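# Sort faulty pump bottles into the grey tray

## Task

Five empty pump bottles stand on the table and one or two of them have a broken pump whose head stays pressed down after being pushed. Place every faulty bottle inside the grey tray, and leave every working bottle upright on the table top, not in the tray. All of this must hold without the robot supporting anything: release the grippers, move the arms away, and make sure every object settles and stops moving shortly afterwards. Nothing may be pushed or dropped off the table.

## Robot and tools

Robot: two six-joint arms named left_arm and right_arm, each ending in a parallel two-pad gripper. The names do not match image sides. Loose objects may occasionally get a short pull or shove from outside.

Frame: a single shared world frame with its origin on the table surface midway between the arms. +x runs out over the table, +z is up, and left_arm sits toward +y. Gripper positions are in metres and orientations are quaternions in w, x, y, z order. Reported hand positions can be somewhat wrong, more so when the arm is stretched out.

Gripper geometry: fingers point along the gripper's own +z axis and close along its x axis. The reported end effector point lies between the pads; fingertips extend 17.5 mm past it. A flat block projects roughly 9 cm toward the gripper's -y side and rotates with it. Turning only the last joint moves the pad midpoint on a 25 mm circle.

Tool execute_actions takes "actions", a list holding at most one entry, plus optional "pictures" (true to get camera images; images also come automatically with an empty list). Three forms:
- Empty list: just report the current state with pictures.
- Motion: {"rows": [...], "steps": n}, n from 5 to 15 (default 15), each step 1/30 s. Each row is used for one step; if rows run out, the final row repeats.
- Wait: {"steps": n} with n up to 300, counted from the previous result, and your thinking time is included.
A rejected call moves nothing.

Each row is one flat list of 18 numbers covering both arms, even if only one arm should move: left_arm first (six joint targets, then gripper position, force_limit, speed), then right_arm in the same nine-number layout. Joint numbers are absolute target angles in radians, in the order waist, shoulder, elbow, forearm roll, wrist pitch, wrist roll, in the same form as the Joint positions line. Ranges: elbow -2.792 to 2.792, all others -6.283 to 6.283. A target beyond a range end by more than 0.010 rad, and further out than the last reported angle, gets the call refused; true ends may sit 0.010 rad either way, and over-range targets are clipped, reported by "joint sent to its limit" (possibly about an earlier action).

Gripper numbers are absolute settings in [-1, 1]. position: +1 is wide open (50 mm gap), pads meet near -0.65, and -1 means close until an object blocks them. force_limit: about 20 N per pad at -1, 102 N at 0, 185 N at +1 (actual force can exceed this by up to about 17 %). speed: gap change of 20 mm/s at -1, 85 at 0, 150 at +1. To keep one gripper unchanged, resend its previous three values; a 0 is a real command. New force or speed only applies after the position value changes by at least 0.01; for a softer grip, open first.

Motion limits: joint target rates are capped (2.09 rad/s waist and shoulder, 3.14 elbow, 3.93 the rest), with 0.3 s ramp-up, and all joints of an arm are timed to arrive together. Targets are held within a lead of the measured angle (0.456 rad waist/shoulder, 0.683 elbow, 0.854 wrist joints), and are scaled back if they would put the gripper more than 70 mm from where it is. Between calls the arms keep chasing the last row until they nearly stop or a HELD step occurs. The final 5 steps of each action run after its result is returned.

Result lines: per-arm pose and velocities; Joint positions and Joint velocities (rad, rad/s, column order); joint torques (offset and noisy); Flange force (outside force on the gripper, includes held weight, noisy, "no reading" when unavailable); gripper position_measured in counts, opening about (250 - counts) x 0.202 mm; object_status: 0 moving, 1 blocked while opening, 2 blocked while closing (a grip), 3 reached target or pads met. After sending -1, confirm status 2. With force_limit -1 a lost object still shows 2, and gripping an immovable off-centre object weakens over time. "joint command not followed" means a clearance check altered joint targets; HELD marks steps where your row was not applied.

Faults: a joint torque at its load limit (306, 306, 144, 40.5, 40.5, 40.5 N m, held weight included) or any outside force of 144 N on the arm or its load halts that arm for 10 s, abandoning the call, and it yields to contact. MOTOR HOT warns of overheating; reaching the limit brakes the arm. Avoid arm-to-arm collisions and hard pressing.

Tool zoom_image: "camera" (cam_high, cam_low, cam_left_wrist, cam_right_wrist) and "region" [x0, y0, x1, y1] in pixels from the top-left, no more than 504 x 504. Images are 896x504; calibration gives intrinsics and world-to-camera transforms, with small per-scene errors.

Tool finished_scene: pass the current scene number to end and grade it; irreversible.

Approach: press each pump head and see if it stays down, move faulty bottles into the tray gently, keep good ones upright, release, retract, and let everything settle. Avoid drops, slams and knocking items off the table.

Each tool is called after "Call:" as a command line: name --argument value for each argument, lists and objects as JSON in quotes; but a table of rows of numbers goes row by row, as --pt "numbers of a row", without its own name.

## Session

Call:
execute_actions --actions '[]'

Scene clock: 0.00 s of 5100.00 s.
left_arm: end_effector_position=(+0.6152, +0.5967, +0.3382) position_measured=3 object_status=3 end_effector_quat_wxyz=(-0.001, +0.665, +0.747, -0.000) end_effector_velocity=(-0.000, +0.000, +0.000) end_effector_angular_velocity=(+0.001, +0.000, -0.001) | right_arm: end_effector_position=(+0.3688, -0.4361, +0.3660) position_measured=3 object_status=3 end_effector_quat_wxyz=(-0.363, +0.595, +0.350, +0.626) end_effector_velocity=(-0.000, +0.000, -0.000) end_effector_angular_velocity=(+0.001, +0.002, +0.000)
Joint positions: left_arm=[-0.052  0.169  1.622  0.001  1.354 -0.054] | right_arm=[-0.574 -0.269  2.633  1.497  1.709 -0.8  ]
Joint velocities: left_arm=[-0.    -0.001  0.     0.001  0.     0.001] | right_arm=[0.    0.001 0.    0.    0.    0.001]
Joint torques (N m, as the joint torque sensors report them, + toward a larger angle): no reading
Flange force (N, the push that the arm receives, along the gripper's own x y z axes): no reading

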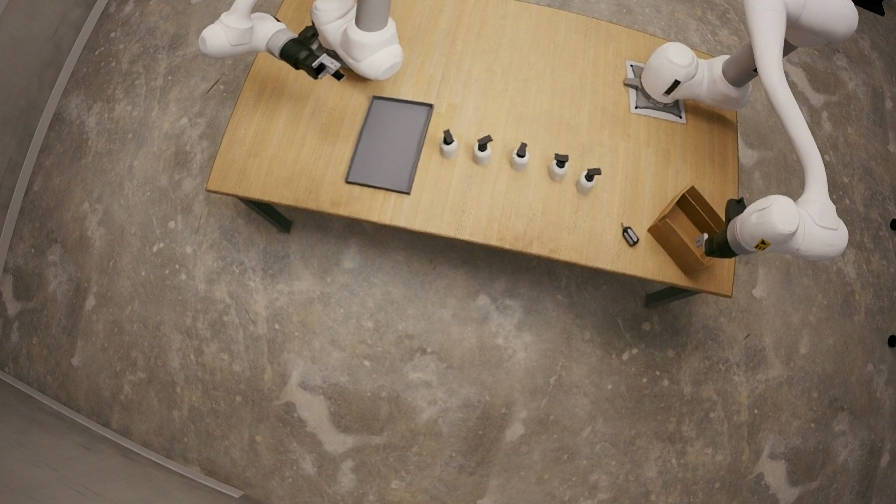

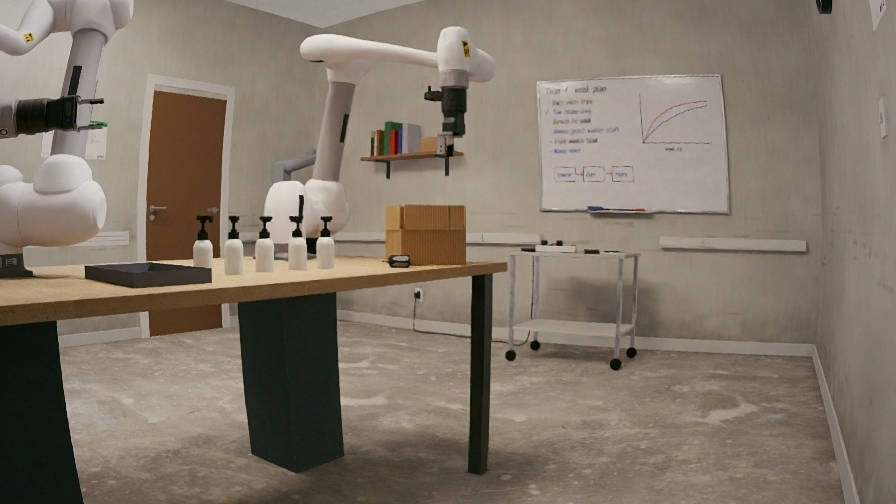

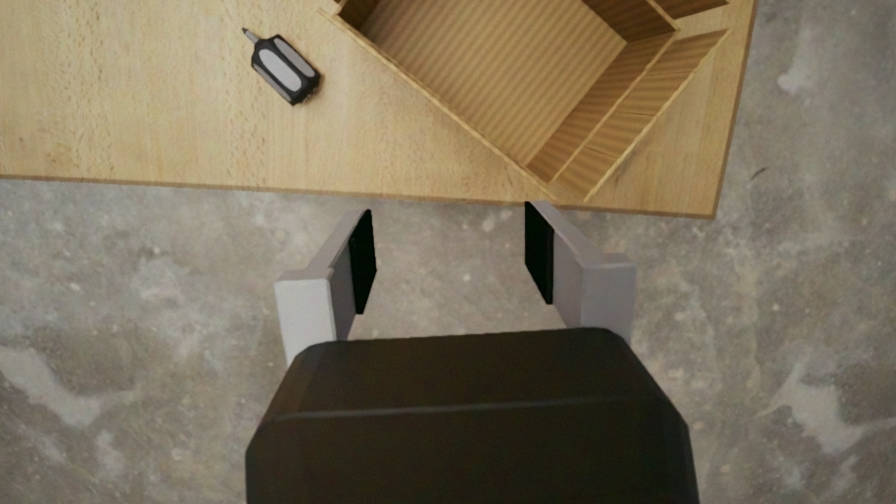

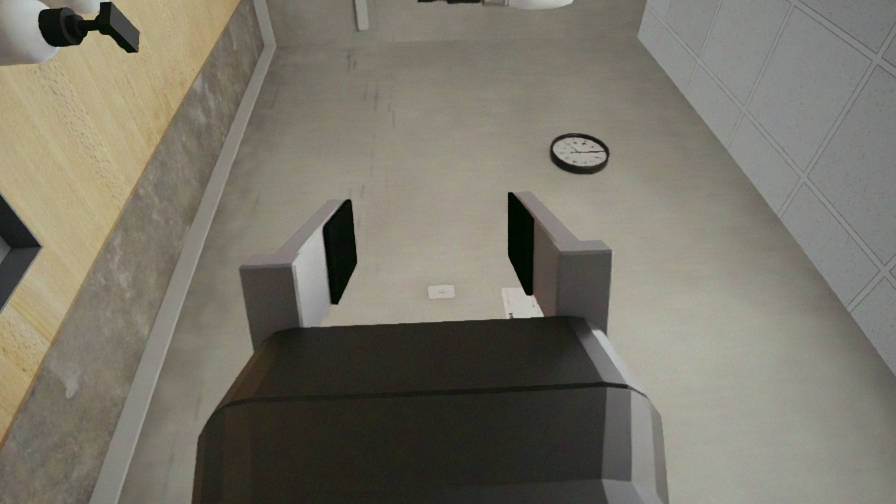

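Call:
execute_actions --actions '[{"rows":[[-0.4,0.169,1.622,0,1.354,-0.054,-1,-1,1,-0.574,-0.269,2.633,1.497,1.709,-0.8,1,0,0]]}]'

Call:
execute_actions --actions '[{"steps":20}]'

Call:
execute_actions --actions '[{"rows":[[-0.8,0.169,1.622,0,1.354,-0.054,-1,-1,1,-0.574,-0.269,2.633,1.497,1.709,-0.8,1,0,0]]}]'

Call:
execute_actions --actions '[{"steps":25}]' --pictures true

Scene clock: 0.90 s of 5100.00 s.
left_arm: end_effector_position=(+0.6167, +0.4673, +0.3381) position_measured=238 object_status=0 end_effector_quat_wxyz=(-0.001, +0.739, +0.674, -0.001) end_effector_velocity=(-0.049, -0.527, -0.001) end_effector_angular_velocity=(-0.005, +0.002, -0.844) | right_arm: end_effector_position=(+0.3688, -0.4362, +0.3660) position_measured=3 object_status=3 end_effector_quat_wxyz=(-0.363, +0.595, +0.349, +0.626) end_effector_velocity=(+0.001, -0.001, +0.000) end_effector_angular_velocity=(+0.001, +0.001, -0.000)
Joint positions: left_arm=[-0.259  0.169  1.622  0.001  1.354 -0.054] | right_arm=[-0.574 -0.269  2.633  1.497  1.709 -0.8  ]
Joint velocities: left_arm=[-0.845  0.001  0.001 -0.005  0.    -0.   ] | right_arm=[-0.001  0.001 -0.001  0.     0.     0.001]
Joint torques (N m, as the joint torque sensors report them, + toward a larger angle): left_arm=[ -0.14 -64.53 -43.53   4.07  -0.04   0.19] | right_arm=[  3.92  -6.57 -30.82   2.52   1.69  -0.17]
Flange force (N, the push that the arm receives, along the gripper's own x y z axes): left_arm=[0.2 0.7 2.6] | right_arm=[0.9 4.2 -19.3]
Steps of this call (steps 1 to 17: nothing new was sent; steps 18 to 27: the first 10 steps of this action). Readings (joint positions | what the end effector reports):
18: left_arm=[-0.052 0.169 1.622 0.001 1.354 -0.054] | right_arm=[-0.574 -0.269 2.633 1.497 1.709 -0.800] | left_arm position_measured=16 object_status=0 | right_arm position_measured=3 object_status=3
19: left_arm=[-0.056 0.169 1.622 0.001 1.354 -0.054] | right_arm=[-0.574 -0.269 2.633 1.497 1.709 -0.800] | left_arm position_measured=41 object_status=0 | right_arm position_measured=3 object_status=3
21: left_arm=[-0.088 0.169 1.622 0.001 1.354 -0.054] | right_arm=[-0.574 -0.269 2.633 1.497 1.709 -0.800] | left_arm position_measured=90 object_status=0 | right_arm position_measured=3 object_status=3
25: left_arm=[-0.202 0.169 1.622 0.001 1.354 -0.054] | right_arm=[-0.574 -0.269 2.633 1.497 1.709 -0.800] | left_arm position_measured=189 object_status=0 | right_arm position_measured=3 object_status=3
27: the state above

Scene clock: 1.57 s of 5100.00 s.
left_arm: end_effector_position=(+0.6023, +0.3802, +0.3377) position_measured=251 object_status=3 end_effector_quat_wxyz=(-0.001, +0.784, +0.620, -0.001) end_effector_velocity=(-0.001, -0.001, +0.000) end_effector_angular_velocity=(+0.001, -0.001, -0.002) | right_arm: end_effector_position=(+0.3688, -0.4362, +0.3660) position_measured=3 object_status=3 end_effector_quat_wxyz=(-0.363, +0.595, +0.349, +0.626) end_effector_velocity=(-0.000, +0.000, +0.000) end_effector_angular_velocity=(-0.000, -0.000, -0.000)
Joint positions: left_arm=[-0.4    0.169  1.622 -0.     1.354 -0.054] | right_arm=[-0.574 -0.269  2.633  1.497  1.709 -0.8  ]
Joint velocities: left_arm=[-0.002 -0.001  0.     0.001 -0.    -0.001] | right_arm=[-0.    -0.001  0.    -0.    -0.     0.   ]
Joint torques (N m, as the joint torque sensors report them, + toward a larger angle): left_arm=[  0.13 -63.92 -44.26   4.26  -0.08   0.3 ] | right_arm=[  2.68 -10.52 -31.95   2.18   1.42   0.24]
Flange force (N, the push that the arm receives, along the gripper's own x y z axes): left_arm=[-1.3 2.2 3.1] | right_arm=[-10.8 12.2 -14.0]
Kept back: nothing.
Steps of this call (steps 1 to 5: the last 5 steps of your previous action; steps 6 to 20: the robot went on to your last target). Readings (joint positions | what the end effector reports):
1: left_arm=[-0.287 0.169 1.622 0.001 1.354 -0.054] | right_arm=[-0.574 -0.269 2.633 1.497 1.709 -0.800] | left_arm position_measured=251 object_status=0 | right_arm position_measured=3 object_status=3
2: left_arm=[-0.316 0.169 1.622 0.000 1.354 -0.054] | right_arm=[-0.574 -0.269 2.633 1.497 1.709 -0.800] | left_arm position_measured=251 object_status=0 | right_arm position_measured=3 object_status=3
4: left_arm=[-0.369 0.169 1.622 0.000 1.354 -0.054] | right_arm=[-0.574 -0.269 2.633 1.497 1.709 -0.800] | left_arm position_measured=251 object_status=0 | right_arm position_measured=3 object_status=3
8: left_arm=[-0.400 0.169 1.622 -0.000 1.354 -0.054] | right_arm=[-0.574 -0.269 2.633 1.497 1.709 -0.800] | left_arm position_measured=251 object_status=3 | right_arm position_measured=3 object_status=3
20: the state above

Scene clock: 1.90 s of 5100.00 s.
left_arm: end_effector_position=(+0.5595, +0.2581, +0.3376) position_measured=251 object_status=3 end_effector_quat_wxyz=(-0.001, +0.844, +0.536, -0.001) end_effector_velocity=(-0.226, -0.478, -0.000) end_effector_angular_velocity=(+0.000, -0.000, -0.847) | right_arm: end_effector_position=(+0.3688, -0.4362, +0.3660) position_measured=3 object_status=3 end_effector_quat_wxyz=(-0.363, +0.595, +0.349, +0.626) end_effector_velocity=(+0.001, -0.000, +0.001) end_effector_angular_velocity=(-0.000, -0.000, +0.000)
Joint positions: left_arm=[-0.608  0.169  1.622 -0.     1.354 -0.054] | right_arm=[-0.574 -0.269  2.633  1.497  1.709 -0.8  ]
Joint velocities: left_arm=[-0.847  0.    -0.     0.     0.    -0.   ] | right_arm=[ 0.     0.    -0.002  0.     0.     0.001]
Joint torques (N m, as the joint torque sensors report them, + toward a larger angle): left_arm=[  4.   -66.34 -43.23   4.12   0.05   0.23] | right_arm=[  4.08  -8.81 -31.58   1.74   1.64   0.23]
Flange force (N, the push that the arm receives, along the gripper's own x y z axes): left_arm=[-6.3 3.4 2.7] | right_arm=[-6.3 8.5 -17.9]
Steps of this call (steps 1 to 10: the first 10 steps of this action). Readings (joint positions | what the end effector reports):
1: left_arm=[-0.400 0.169 1.622 -0.000 1.354 -0.054] | right_arm=[-0.574 -0.269 2.633 1.497 1.709 -0.800] | left_arm position_measured=251 object_status=3 | right_arm position_measured=3 object_status=3
2: left_arm=[-0.405 0.169 1.622 -0.000 1.354 -0.054] | right_arm=[-0.574 -0.269 2.633 1.497 1.709 -0.800] | left_arm position_measured=251 object_status=3 | right_arm position_measured=3 object_status=3
4: left_arm=[-0.436 0.169 1.622 -0.000 1.354 -0.054] | right_arm=[-0.574 -0.269 2.633 1.497 1.709 -0.800] | left_arm position_measured=251 object_status=3 | right_arm position_measured=3 object_status=3
8: left_arm=[-0.550 0.169 1.622 -0.000 1.354 -0.054] | right_arm=[-0.574 -0.269 2.633 1.497 1.709 -0.800] | left_arm position_measured=251 object_status=3 | right_arm position_measured=3 object_status=3
10: the state above

Scene clock: 2.73 s of 5100.00 s.
left_arm: end_effector_position=(+0.4980, +0.1549, +0.3376) position_measured=251 object_status=3 end_effector_quat_wxyz=(-0.002, +0.892, +0.452, -0.001) end_effector_velocity=(-0.001, -0.000, +0.001) end_effector_angular_velocity=(-0.000, -0.000, -0.001) | right_arm: end_effector_position=(+0.3688, -0.4362, +0.3660) position_measured=3 object_status=3 end_effector_quat_wxyz=(-0.363, +0.595, +0.349, +0.626) end_effector_velocity=(+0.001, -0.001, +0.001) end_effector_angular_velocity=(-0.001, -0.002, +0.000)
Joint positions: left_arm=[-0.8    0.169  1.622 -0.     1.354 -0.054] | right_arm=[-0.574 -0.269  2.633  1.497  1.709 -0.8  ]
Joint velocities: left_arm=[-0.001 -0.001  0.    -0.     0.    -0.   ] | right_arm=[ 0.     0.001 -0.003 -0.     0.    -0.001]
Joint torques (N m, as the joint torque sensors report them, + toward a larger angle): left_arm=[  0.82 -63.77 -44.5    4.2   -0.05   0.19] | right_arm=[  3.77  -8.29 -32.68   2.48   1.28   0.02]
Flange force (N, the push that the arm receives, along the gripper's own x y z axes): left_arm=[-1.8 2.0 3.9] | right_arm=[-5.6 5.9 -19.9]
Kept back: nothing.
Steps of this call (steps 1 to 5: the last 5 steps of your previous action; steps 6 to 25: the robot went on to your last target). Readings (joint positions | what the end effector reports):
1: left_arm=[-0.636 0.169 1.622 -0.000 1.354 -0.054] | right_arm=[-0.574 -0.269 2.633 1.497 1.709 -0.800] | left_arm position_measured=251 object_status=3 | right_arm position_measured=3 object_status=3
2: left_arm=[-0.665 0.169 1.622 -0.000 1.354 -0.054] | right_arm=[-0.574 -0.269 2.633 1.497 1.709 -0.800] | left_arm position_measured=251 object_status=3 | right_arm position_measured=3 object_status=3
4: left_arm=[-0.722 0.169 1.622 -0.000 1.354 -0.054] | right_arm=[-0.574 -0.269 2.633 1.497 1.709 -0.800] | left_arm position_measured=251 object_status=3 | right_arm position_measured=3 object_status=3
8: left_arm=[-0.798 0.169 1.622 -0.000 1.354 -0.054] | right_arm=[-0.574 -0.269 2.633 1.497 1.709 -0.800] | left_arm position_measured=251 object_status=3 | right_arm position_measured=3 object_status=3
25: the state above
camera_calibration (this result's frames):
cam_left_wrist: T_world_to_cam=[[0.630831, 0.775841, 0.0111198, -0.435501], [0.737197, -0.603757, 0.303344, -0.375366], [0.242061, -0.183161, -0.952816, 0.379699], [0, 0, 0, 1]] pos_world=[0.459536, 0.180795, 0.480491]
cam_right_wrist: T_world_to_cam=[[0.00614991, -0.0773793, 0.996983, -0.400122], [0.692436, -0.718974, -0.0600734, -0.547328], [0.721453, 0.690716, 0.0491586, 0.161715], [0, 0, 0, 1]] pos_world=[0.26478, -0.536175, 0.358085]

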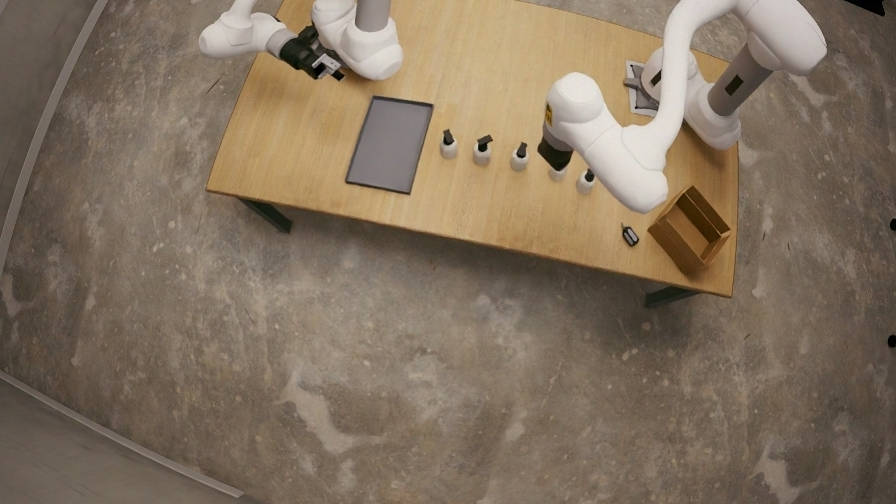

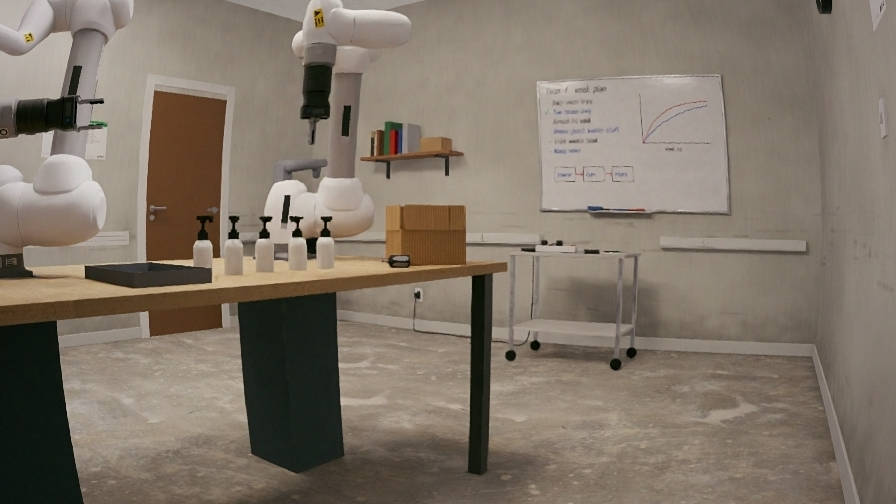

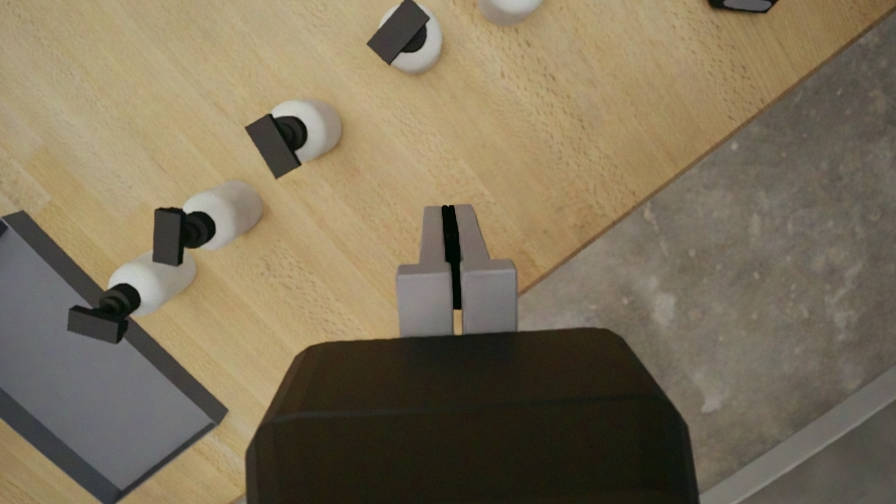

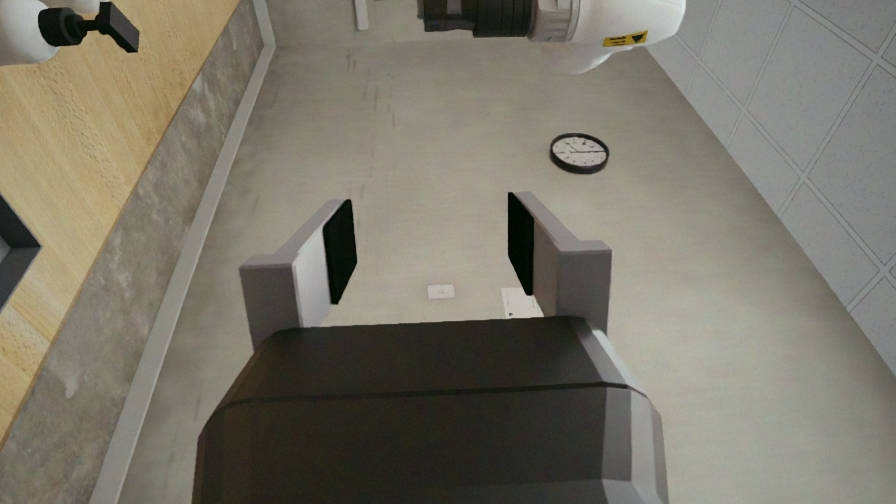

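Call:
zoom_image --camera "cam_left_wrist" --region '[50,0,554,360]'

Call:
zoom_image --camera "cam_low" --region '[180,200,350,290]'

Region (50, 0, 554, 360) of cam_left_wrist's 896x504 image, scaled by 1.000; it fills the top 360 rows of this view, and the rest is white.

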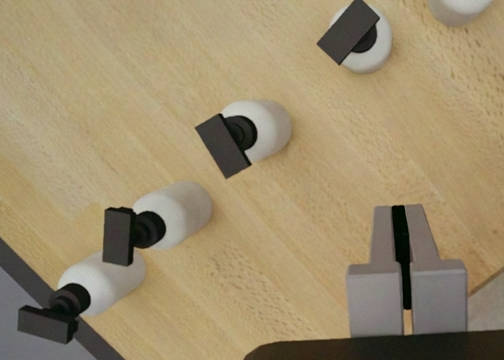

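Region (180, 200, 350, 290) of cam_low's 896x504 image, scaled by 2.965, with more detail than that image has; it fills the top 267 rows of this view, and the rest is white.

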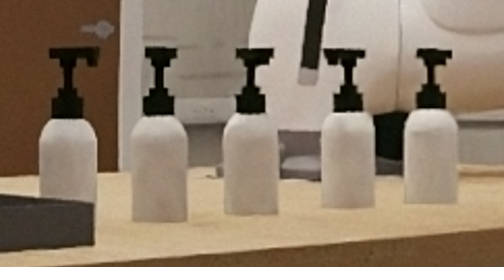

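Call:
execute_actions --actions '[{"rows":[[-0.845,0.1157,1.968,0,1.058,-0.054,-1,-1,1,-0.574,-0.269,2.633,1.497,1.709,-0.8,1,0,0]]}]'

Call:
execute_actions --actions '[{"steps":15}]' --pictures true

Scene clock: 3.87 s of 5100.00 s.
left_arm: end_effector_position=(+0.4317, +0.1831, +0.2162) position_measured=251 object_status=3 end_effector_quat_wxyz=(-0.001, +0.900, +0.436, -0.000) end_effector_velocity=(-0.290, +0.154, -0.436) end_effector_angular_velocity=(+0.000, +0.000, -0.138) | right_arm: end_effector_position=(+0.3688, -0.4362, +0.3660) position_measured=3 object_status=3 end_effector_quat_wxyz=(-0.363, +0.595, +0.349, +0.626) end_effector_velocity=(-0.000, +0.000, -0.001) end_effector_angular_velocity=(+0.001, +0.002, -0.001)
Joint positions: left_arm=[-0.837  0.126  1.903 -0.     1.113 -0.054] | right_arm=[-0.574 -0.269  2.633  1.497  1.709 -0.8  ]
Joint velocities: left_arm=[-0.138 -0.166  1.061 -0.    -0.895 -0.   ] | right_arm=[-0.     0.     0.001  0.    -0.001  0.   ]
Joint torques (N m, as the joint torque sensors report them, + toward a larger angle): left_arm=[  3.03 -61.03 -43.24   4.23   0.04   0.15] | right_arm=[  3.06  -6.48 -31.29   1.82   1.63   0.18]
Flange force (N, the push that the arm receives, along the gripper's own x y z axes): left_arm=[-3.7 4.0 7.3] | right_arm=[-0.7 3.9 -13.5]
Steps of this call (steps 1 to 15: the robot went on to your last target; steps 16 to 24: nothing new was sent; steps 25 to 34: the first 10 steps of this action). Readings (joint positions | what the end effector reports):
25: left_arm=[-0.800 0.169 1.622 -0.000 1.354 -0.054] | right_arm=[-0.574 -0.269 2.633 1.497 1.709 -0.800] | left_arm position_measured=251 object_status=3 | right_arm position_measured=3 object_status=3
26: left_arm=[-0.801 0.168 1.629 -0.000 1.348 -0.054] | right_arm=[-0.574 -0.269 2.633 1.497 1.709 -0.800] | left_arm position_measured=251 object_status=3 | right_arm position_measured=3 object_status=3
28: left_arm=[-0.807 0.161 1.676 -0.000 1.307 -0.054] | right_arm=[-0.574 -0.269 2.633 1.497 1.709 -0.800] | left_arm position_measured=251 object_status=3 | right_arm position_measured=3 object_status=3
32: left_arm=[-0.827 0.138 1.829 -0.000 1.177 -0.054] | right_arm=[-0.574 -0.269 2.633 1.497 1.709 -0.800] | left_arm position_measured=251 object_status=3 | right_arm position_measured=3 object_status=3
34: the state above

Scene clock: 4.37 s of 5100.00 s.
left_arm: end_effector_position=(+0.4138, +0.1929, +0.1901) position_measured=251 object_status=3 end_effector_quat_wxyz=(-0.000, +0.902, +0.432, -0.000) end_effector_velocity=(+0.000, +0.000, -0.001) end_effector_angular_velocity=(+0.001, +0.001, +0.001) | right_arm: end_effector_position=(+0.3688, -0.4362, +0.3660) position_measured=3 object_status=3 end_effector_quat_wxyz=(-0.363, +0.595, +0.349, +0.626) end_effector_velocity=(-0.000, +0.000, -0.000) end_effector_angular_velocity=(-0.001, -0.001, -0.000)
Joint positions: left_arm=[-0.845  0.116  1.968 -0.     1.058 -0.054] | right_arm=[-0.574 -0.269  2.633  1.497  1.709 -0.8  ]
Joint velocities: left_arm=[ 0.001  0.001  0.    -0.    -0.    -0.   ] | right_arm=[ 0.    -0.002  0.001  0.    -0.001 -0.001]
Joint torques (N m, as the joint torque sensors report them, + toward a larger angle): left_arm=[  0.51 -54.52 -40.14   3.79  -0.15   0.19] | right_arm=[  1.01  -6.83 -31.94   2.2    2.2    0.01]
Flange force (N, the push that the arm receives, along the gripper's own x y z axes): left_arm=[-1.4 3.3 6.0] | right_arm=[-1.7 4.6 -3.8]
Kept back: nothing.
Steps of this call (steps 1 to 5: the last 5 steps of your previous action; steps 6 to 15: the robot went on to your last target). Readings (joint positions | what the end effector reports):
1: left_arm=[-0.841 0.121 1.935 -0.000 1.087 -0.054] | right_arm=[-0.574 -0.269 2.633 1.497 1.709 -0.800] | left_arm position_measured=251 object_status=3 | right_arm position_measured=3 object_status=3
2: left_arm=[-0.843 0.118 1.957 -0.000 1.069 -0.054] | right_arm=[-0.574 -0.269 2.633 1.497 1.709 -0.800] | left_arm position_measured=251 object_status=3 | right_arm position_measured=3 object_status=3
4: left_arm=[-0.845 0.116 1.968 -0.000 1.059 -0.054] | right_arm=[-0.574 -0.269 2.633 1.497 1.709 -0.800] | left_arm position_measured=251 object_status=3 | right_arm position_measured=3 object_status=3
8: left_arm=[-0.845 0.116 1.968 -0.000 1.058 -0.054] | right_arm=[-0.574 -0.269 2.633 1.497 1.709 -0.800] | left_arm position_measured=251 object_status=3 | right_arm position_measured=3 object_status=3
15: the state above
camera_calibration (this result's frames):
cam_left_wrist: T_world_to_cam=[[0.665068, 0.7467, 0.0111266, -0.41874], [0.708516, -0.635626, 0.306569, -0.228237], [0.235988, -0.196006, -0.951783, 0.271235], [0, 0, 0, 1]] pos_world=[0.376193, 0.220763, 0.332787]
cam_right_wrist: T_world_to_cam=[[0.00614988, -0.0773792, 0.996983, -0.400122], [0.692436, -0.718974, -0.0600733, -0.547328], [0.721453, 0.690716, 0.0491586, 0.161715], [0, 0, 0, 1]] pos_world=[0.26478, -0.536175, 0.358085]

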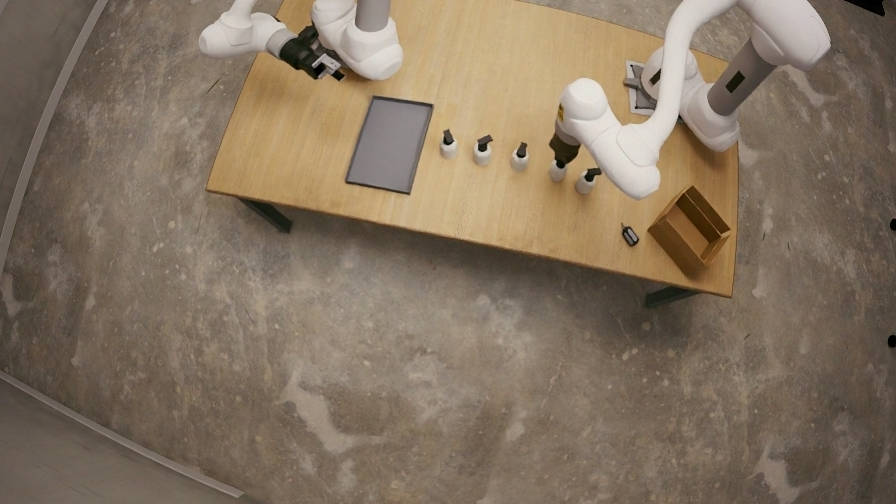

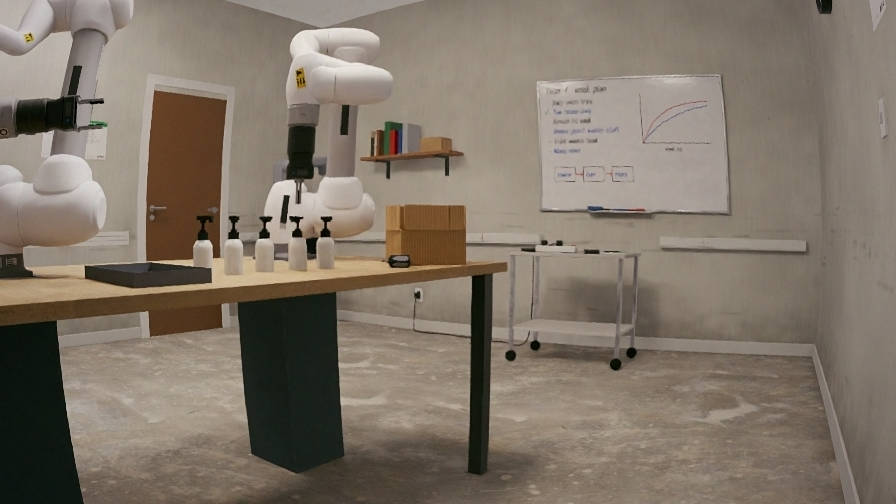

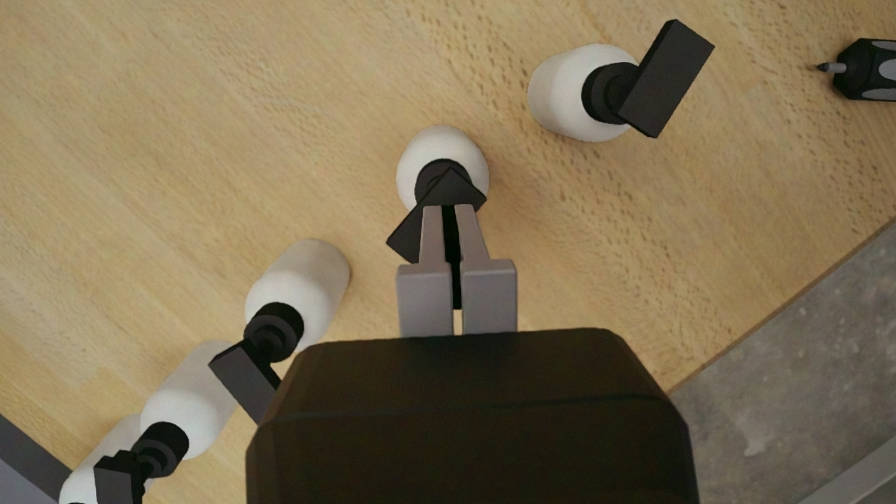

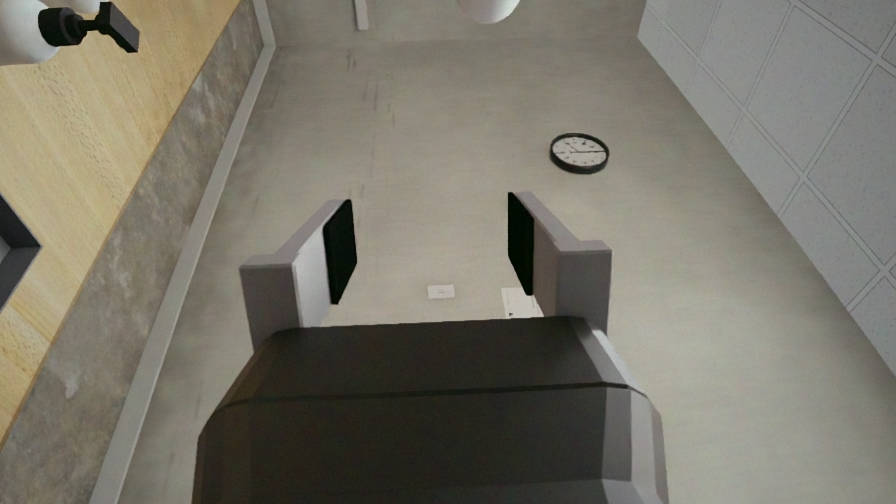

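Call:
execute_actions --actions '[{"rows":[[-0.849,0.141,1.996,0,1.0046,-0.054,-1,-1,1,-0.574,-0.269,2.633,1.497,1.709,-0.8,1,0,0],[-0.849,0.141,1.996,0,1.0046,-0.054,-1,-1,1,-0.574,-0.269,2.633,1.497,1.709,-0.8,1,0,0],[-0.849,0.141,1.996,0,1.0046,-0.054,-1,-1,1,-0.574,-0.269,2.633,1.497,1.709,-0.8,1,0,0],[-0.849,0.141,1.996,0,1.0046,-0.054,-1,-1,1,-0.574,-0.269,2.633,1.497,1.709,-0.8,1,0,0],[-0.849,0.141,1.996,0,1.0046,-0.054,-1,-1,1,-0.574,-0.269,2.633,1.497,1.709,-0.8,1,0,0],[-0.849,0.141,1.996,0,1.0046,-0.054,-1,-1,1,-0.574,-0.269,2.633,1.497,1.709,-0.8,1,0,0],[-0.849,0.1455,2.001,0,0.995,-0.054,-1,-1,1,-0.574,-0.269,2.633,1.497,1.709,-0.8,1,0,0],[-0.849,0.1455,2.001,0,0.995,-0.054,-1,-1,1,-0.574,-0.269,2.633,1.497,1.709,-0.8,1,0,0],[-0.849,0.1455,2.001,0,0.995,-0.054,-1,-1,1,-0.574,-0.269,2.633,1.497,1.709,-0.8,1,0,0],[-0.849,0.15,2.006,0,0.9856,-0.054,-1,-1,1,-0.574,-0.269,2.633,1.497,1.709,-0.8,1,0,0],[-0.849,0.15,2.006,0,0.9856,-0.054,-1,-1,1,-0.574,-0.269,2.633,1.497,1.709,-0.8,1,0,0],[-0.849,0.15,2.006,0,0.9856,-0.054,-1,-1,1,-0.574,-0.269,2.633,1.497,1.709,-0.8,1,0,0],[-0.849,0.1545,2.0107,0,0.9764,-0.054,-1,-1,1,-0.574,-0.269,2.633,1.497,1.709,-0.8,1,0,0]]}]'

Call:
execute_actions --actions '[{"steps":14}]' --pictures true

Call:
zoom_image --camera "cam_low" --region '[180,190,350,290]'

Scene clock: 5.10 s of 5100.00 s.
left_arm: end_effector_position=(+0.4126, +0.1911, +0.1575) position_measured=251 object_status=3 end_effector_quat_wxyz=(+0.000, +0.903, +0.430, +0.000) end_effector_velocity=(+0.007, -0.006, -0.030) end_effector_angular_velocity=(-0.017, -0.021, -0.003) | right_arm: end_effector_position=(+0.3688, -0.4362, +0.3660) position_measured=3 object_status=3 end_effector_quat_wxyz=(-0.363, +0.595, +0.349, +0.626) end_effector_velocity=(-0.000, +0.000, -0.000) end_effector_angular_velocity=(+0.000, +0.000, +0.000)
Joint positions: left_arm=[-0.849  0.146  2.001  0.     0.995 -0.054] | right_arm=[-0.574 -0.269  2.633  1.497  1.709 -0.8  ]
Joint velocities: left_arm=[-0.001  0.03   0.027  0.002 -0.085  0.001] | right_arm=[ 0.     0.     0.001  0.     0.    -0.001]
Joint torques (N m, as the joint torque sensors report them, + toward a larger angle): left_arm=[ -0.15 -51.59 -36.84   3.85  -0.46   0.17] | right_arm=[  3.1   -8.18 -32.33   2.35   2.09  -0.26]
Flange force (N, the push that the arm receives, along the gripper's own x y z axes): left_arm=[-0.2 1.0 -0.6] | right_arm=[-4.4 5.8 -13.8]
Steps of this call (steps 1 to 12: the robot went on to your last target; steps 13 to 22: the first 10 steps of this action). Readings (joint positions | what the end effector reports):
13: left_arm=[-0.845 0.116 1.968 -0.000 1.057 -0.054] | right_arm=[-0.574 -0.269 2.633 1.497 1.709 -0.800] | left_arm position_measured=251 object_status=3 | right_arm position_measured=3 object_status=3
14: left_arm=[-0.846 0.119 1.972 0.000 1.049 -0.054] | right_arm=[-0.574 -0.269 2.633 1.497 1.709 -0.800] | left_arm position_measured=251 object_status=3 | right_arm position_measured=3 object_status=3
16: left_arm=[-0.849 0.138 1.994 0.000 1.011 -0.054] | right_arm=[-0.574 -0.269 2.633 1.497 1.709 -0.800] | left_arm position_measured=251 object_status=3 | right_arm position_measured=3 object_status=3
20: left_arm=[-0.849 0.143 1.999 0.000 0.998 -0.054] | right_arm=[-0.574 -0.269 2.633 1.497 1.709 -0.800] | left_arm position_measured=251 object_status=3 | right_arm position_measured=3 object_status=3
22: the state above

Scene clock: 5.57 s of 5100.00 s.
left_arm: end_effector_position=(+0.4123, +0.1913, +0.1480) position_measured=251 object_status=3 end_effector_quat_wxyz=(-0.000, +0.903, +0.430, -0.000) end_effector_velocity=(+0.000, -0.001, +0.001) end_effector_angular_velocity=(-0.001, -0.001, -0.001) | right_arm: end_effector_position=(+0.3688, -0.4362, +0.3660) position_measured=3 object_status=3 end_effector_quat_wxyz=(-0.363, +0.595, +0.349, +0.626) end_effector_velocity=(-0.000, -0.000, -0.001) end_effector_angular_velocity=(+0.002, +0.003, -0.001)
Joint positions: left_arm=[-0.849  0.154  2.011  0.     0.976 -0.054] | right_arm=[-0.574 -0.269  2.633  1.497  1.709 -0.8  ]
Joint velocities: left_arm=[-0.001 -0.001 -0.     0.    -0.001  0.   ] | right_arm=[-0.001  0.001  0.002  0.    -0.001  0.001]
Joint torques (N m, as the joint torque sensors report them, + toward a larger angle): left_arm=[  0.77 -54.95 -35.61   3.56   0.11   0.34] | right_arm=[  1.58  -8.82 -32.36   2.07   1.39  -0.25]
Flange force (N, the push that the arm receives, along the gripper's own x y z axes): left_arm=[-2.0 4.6 2.0] | right_arm=[-6.4 8.3 -8.8]
Kept back: nothing.
Steps of this call (steps 1 to 5: the last 5 steps of your previous action; steps 6 to 14: the robot went on to your last target). Readings (joint positions | what the end effector reports):
1: left_arm=[-0.849 0.148 2.004 0.000 0.989 -0.054] | right_arm=[-0.574 -0.269 2.633 1.497 1.709 -0.800] | left_arm position_measured=251 object_status=3 | right_arm position_measured=3 object_status=3
2: left_arm=[-0.849 0.150 2.006 0.000 0.986 -0.054] | right_arm=[-0.574 -0.269 2.633 1.497 1.709 -0.800] | left_arm position_measured=251 object_status=3 | right_arm position_measured=3 object_status=3
4: left_arm=[-0.849 0.153 2.009 0.000 0.979 -0.054] | right_arm=[-0.574 -0.269 2.633 1.497 1.709 -0.800] | left_arm position_measured=251 object_status=3 | right_arm position_measured=3 object_status=3
8: left_arm=[-0.849 0.154 2.011 0.000 0.976 -0.054] | right_arm=[-0.574 -0.269 2.633 1.497 1.709 -0.800] | left_arm position_measured=251 object_status=3 | right_arm position_measured=3 object_status=3
14: the state above
camera_calibration (this result's frames):
cam_left_wrist: T_world_to_cam=[[0.668111, 0.743978, 0.01116, -0.416856], [0.705931, -0.638541, 0.306474, -0.213625], [0.235136, -0.19688, -0.951814, 0.231764], [0, 0, 0, 1]] pos_world=[0.374815, 0.219353, 0.290719]
cam_right_wrist: T_world_to_cam=[[0.00614987, -0.0773792, 0.996983, -0.400122], [0.692436, -0.718974, -0.0600733, -0.547328], [0.721453, 0.690716, 0.0491586, 0.161715], [0, 0, 0, 1]] pos_world=[0.26478, -0.536175, 0.358085]

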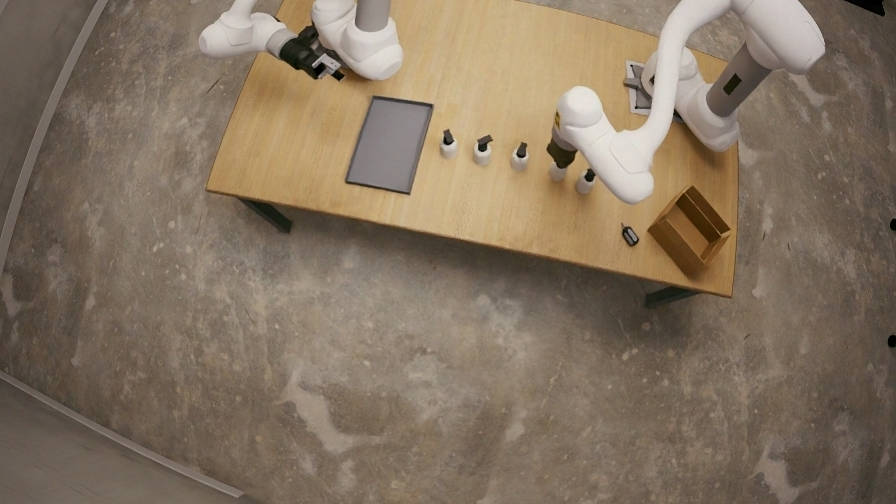

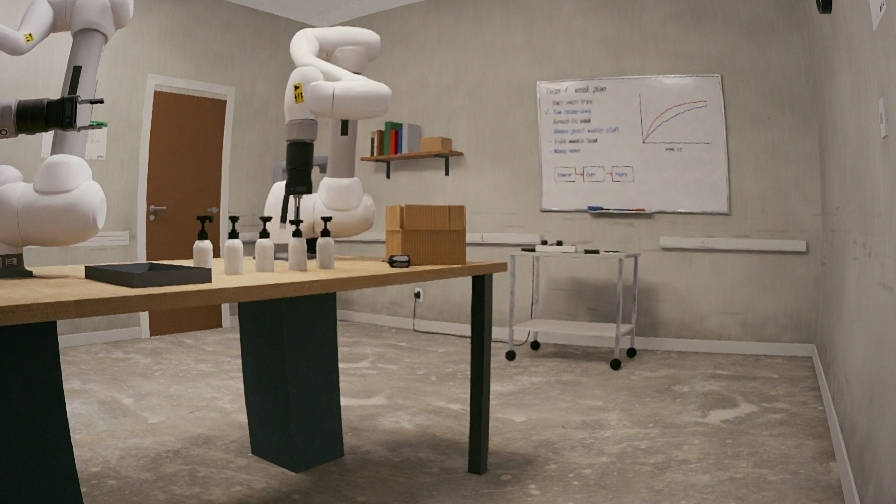

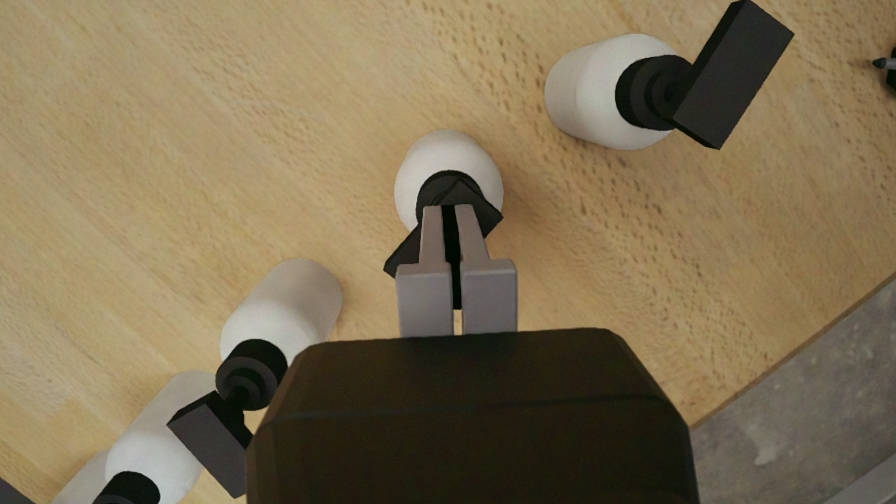

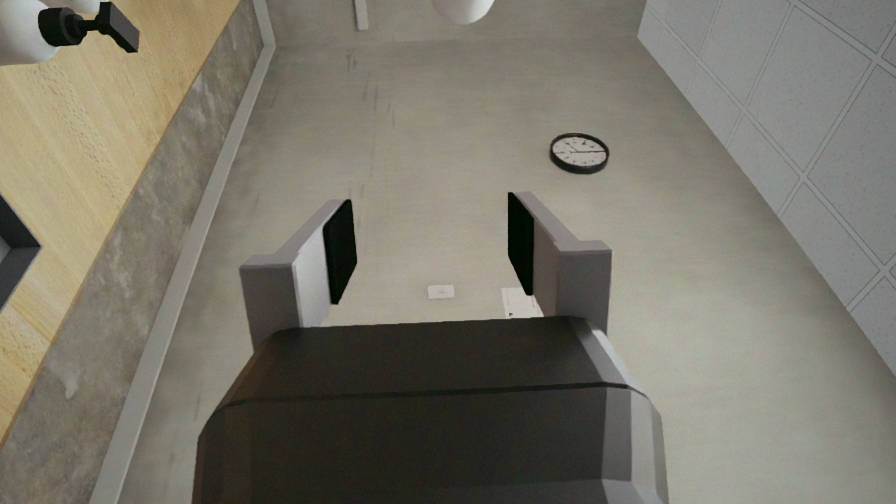

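Region (180, 190, 350, 290) of cam_low's 896x504 image, scaled by 2.965, with more detail than that image has; it fills the top 296 rows of this view, and the rest is white.

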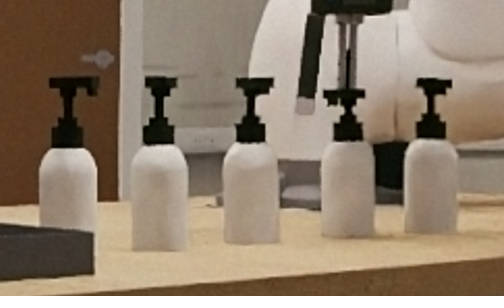

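A little further to find the stroke's end.

Call:
execute_actions --actions '[{"rows":[[-0.849,0.1574,2.0136,0,0.9706,-0.054,-1,-1,1,-0.574,-0.269,2.633,1.497,1.709,-0.8,1,0,0]],"steps":12}]'

Call:
execute_actions --actions '[{"rows":[[-0.849,0.1594,2.0155,0,0.9667,-0.054,-1,-1,1,-0.574,-0.269,2.633,1.497,1.709,-0.8,1,0,0]],"steps":12}]'

Scene clock: 6.03 s of 5100.00 s.
left_arm: end_effector_position=(+0.4124, +0.1912, +0.1452) position_measured=251 object_status=3 end_effector_quat_wxyz=(+0.000, +0.903, +0.430, +0.000) end_effector_velocity=(-0.000, +0.001, -0.001) end_effector_angular_velocity=(+0.001, +0.001, -0.000) | right_arm: end_effector_position=(+0.3688, -0.4362, +0.3660) position_measured=3 object_status=3 end_effector_quat_wxyz=(-0.363, +0.595, +0.349, +0.626) end_effector_velocity=(-0.000, +0.000, -0.000) end_effector_angular_velocity=(-0.000, -0.001, +0.000)
Joint positions: left_arm=[-0.849  0.157  2.013 -0.     0.971 -0.054] | right_arm=[-0.574 -0.269  2.633  1.497  1.709 -0.8  ]
Joint velocities: left_arm=[ 0.     0.001  0.001  0.001 -0.    -0.   ] | right_arm=[ 0.001 -0.     0.     0.    -0.    -0.001]
Joint torques (N m, as the joint torque sensors report them, + toward a larger angle): left_arm=[  1.37 -53.24 -34.13   3.34   0.15   0.18] | right_arm=[  6.07  -8.35 -33.17   1.97   1.75   0.16]
Flange force (N, the push that the arm receives, along the gripper's own x y z axes): left_arm=[-2.6 4.5 -0.9] | right_arm=[-6.0 3.4 -26.7]
Steps of this call (steps 1 to 7: the robot went on to your last target; steps 8 to 14: the first 7 steps of this action). Readings (joint positions | what the end effector reports):
8: left_arm=[-0.849 0.155 2.011 0.000 0.976 -0.054] | right_arm=[-0.574 -0.269 2.633 1.497 1.709 -0.800] | left_arm position_measured=251 object_status=3 | right_arm position_measured=3 object_status=3
9: left_arm=[-0.849 0.156 2.012 0.000 0.972 -0.054] | right_arm=[-0.574 -0.269 2.633 1.497 1.709 -0.800] | left_arm position_measured=251 object_status=3 | right_arm position_measured=3 object_status=3
11: left_arm=[-0.849 0.157 2.013 -0.000 0.971 -0.054] | right_arm=[-0.574 -0.269 2.633 1.497 1.709 -0.800] | left_arm position_measured=251 object_status=3 | right_arm position_measured=3 object_status=3
14: the state above

Scene clock: 6.43 s of 5100.00 s.
left_arm: end_effector_position=(+0.4123, +0.1914, +0.1431) position_measured=251 object_status=3 end_effector_quat_wxyz=(-0.000, +0.903, +0.430, -0.000) end_effector_velocity=(+0.000, +0.000, -0.001) end_effector_angular_velocity=(+0.001, +0.000, -0.000) | right_arm: end_effector_position=(+0.3688, -0.4362, +0.3660) position_measured=3 object_status=3 end_effector_quat_wxyz=(-0.363, +0.595, +0.349, +0.626) end_effector_velocity=(-0.001, +0.001, -0.000) end_effector_angular_velocity=(+0.002, +0.002, +0.001)
Joint positions: left_arm=[-0.849  0.159  2.016 -0.     0.967 -0.054] | right_arm=[-0.574 -0.269  2.633  1.497  1.709 -0.8  ]
Joint velocities: left_arm=[ 0.     0.001  0.     0.001 -0.    -0.   ] | right_arm=[ 0.001 -0.     0.002  0.001  0.001  0.001]
Joint torques (N m, as the joint torque sensors report them, + toward a larger angle): left_arm=[  0.6  -54.25 -35.08   3.58   0.06   0.11] | right_arm=[  3.09  -6.54 -33.     2.02   1.64   0.1 ]
Flange force (N, the push that the arm receives, along the gripper's own x y z axes): left_arm=[-1.5 4.2 1.3] | right_arm=[-2.2 1.1 -13.9]
Steps of this call (steps 1 to 5: the last 5 steps of your previous action; steps 6 to 12: the first 7 steps of this action). Readings (joint positions | what the end effector reports):
6: left_arm=[-0.849 0.158 2.014 -0.000 0.970 -0.054] | right_arm=[-0.574 -0.269 2.633 1.497 1.709 -0.800] | left_arm position_measured=251 object_status=3 | right_arm position_measured=3 object_status=3
7: left_arm=[-0.849 0.159 2.015 -0.000 0.968 -0.054] | right_arm=[-0.574 -0.269 2.633 1.497 1.709 -0.800] | left_arm position_measured=251 object_status=3 | right_arm position_measured=3 object_status=3
9: left_arm=[-0.849 0.159 2.016 -0.000 0.967 -0.054] | right_arm=[-0.574 -0.269 2.633 1.497 1.709 -0.800] | left_arm position_measured=251 object_status=3 | right_arm position_measured=3 object_status=3
12: the state above


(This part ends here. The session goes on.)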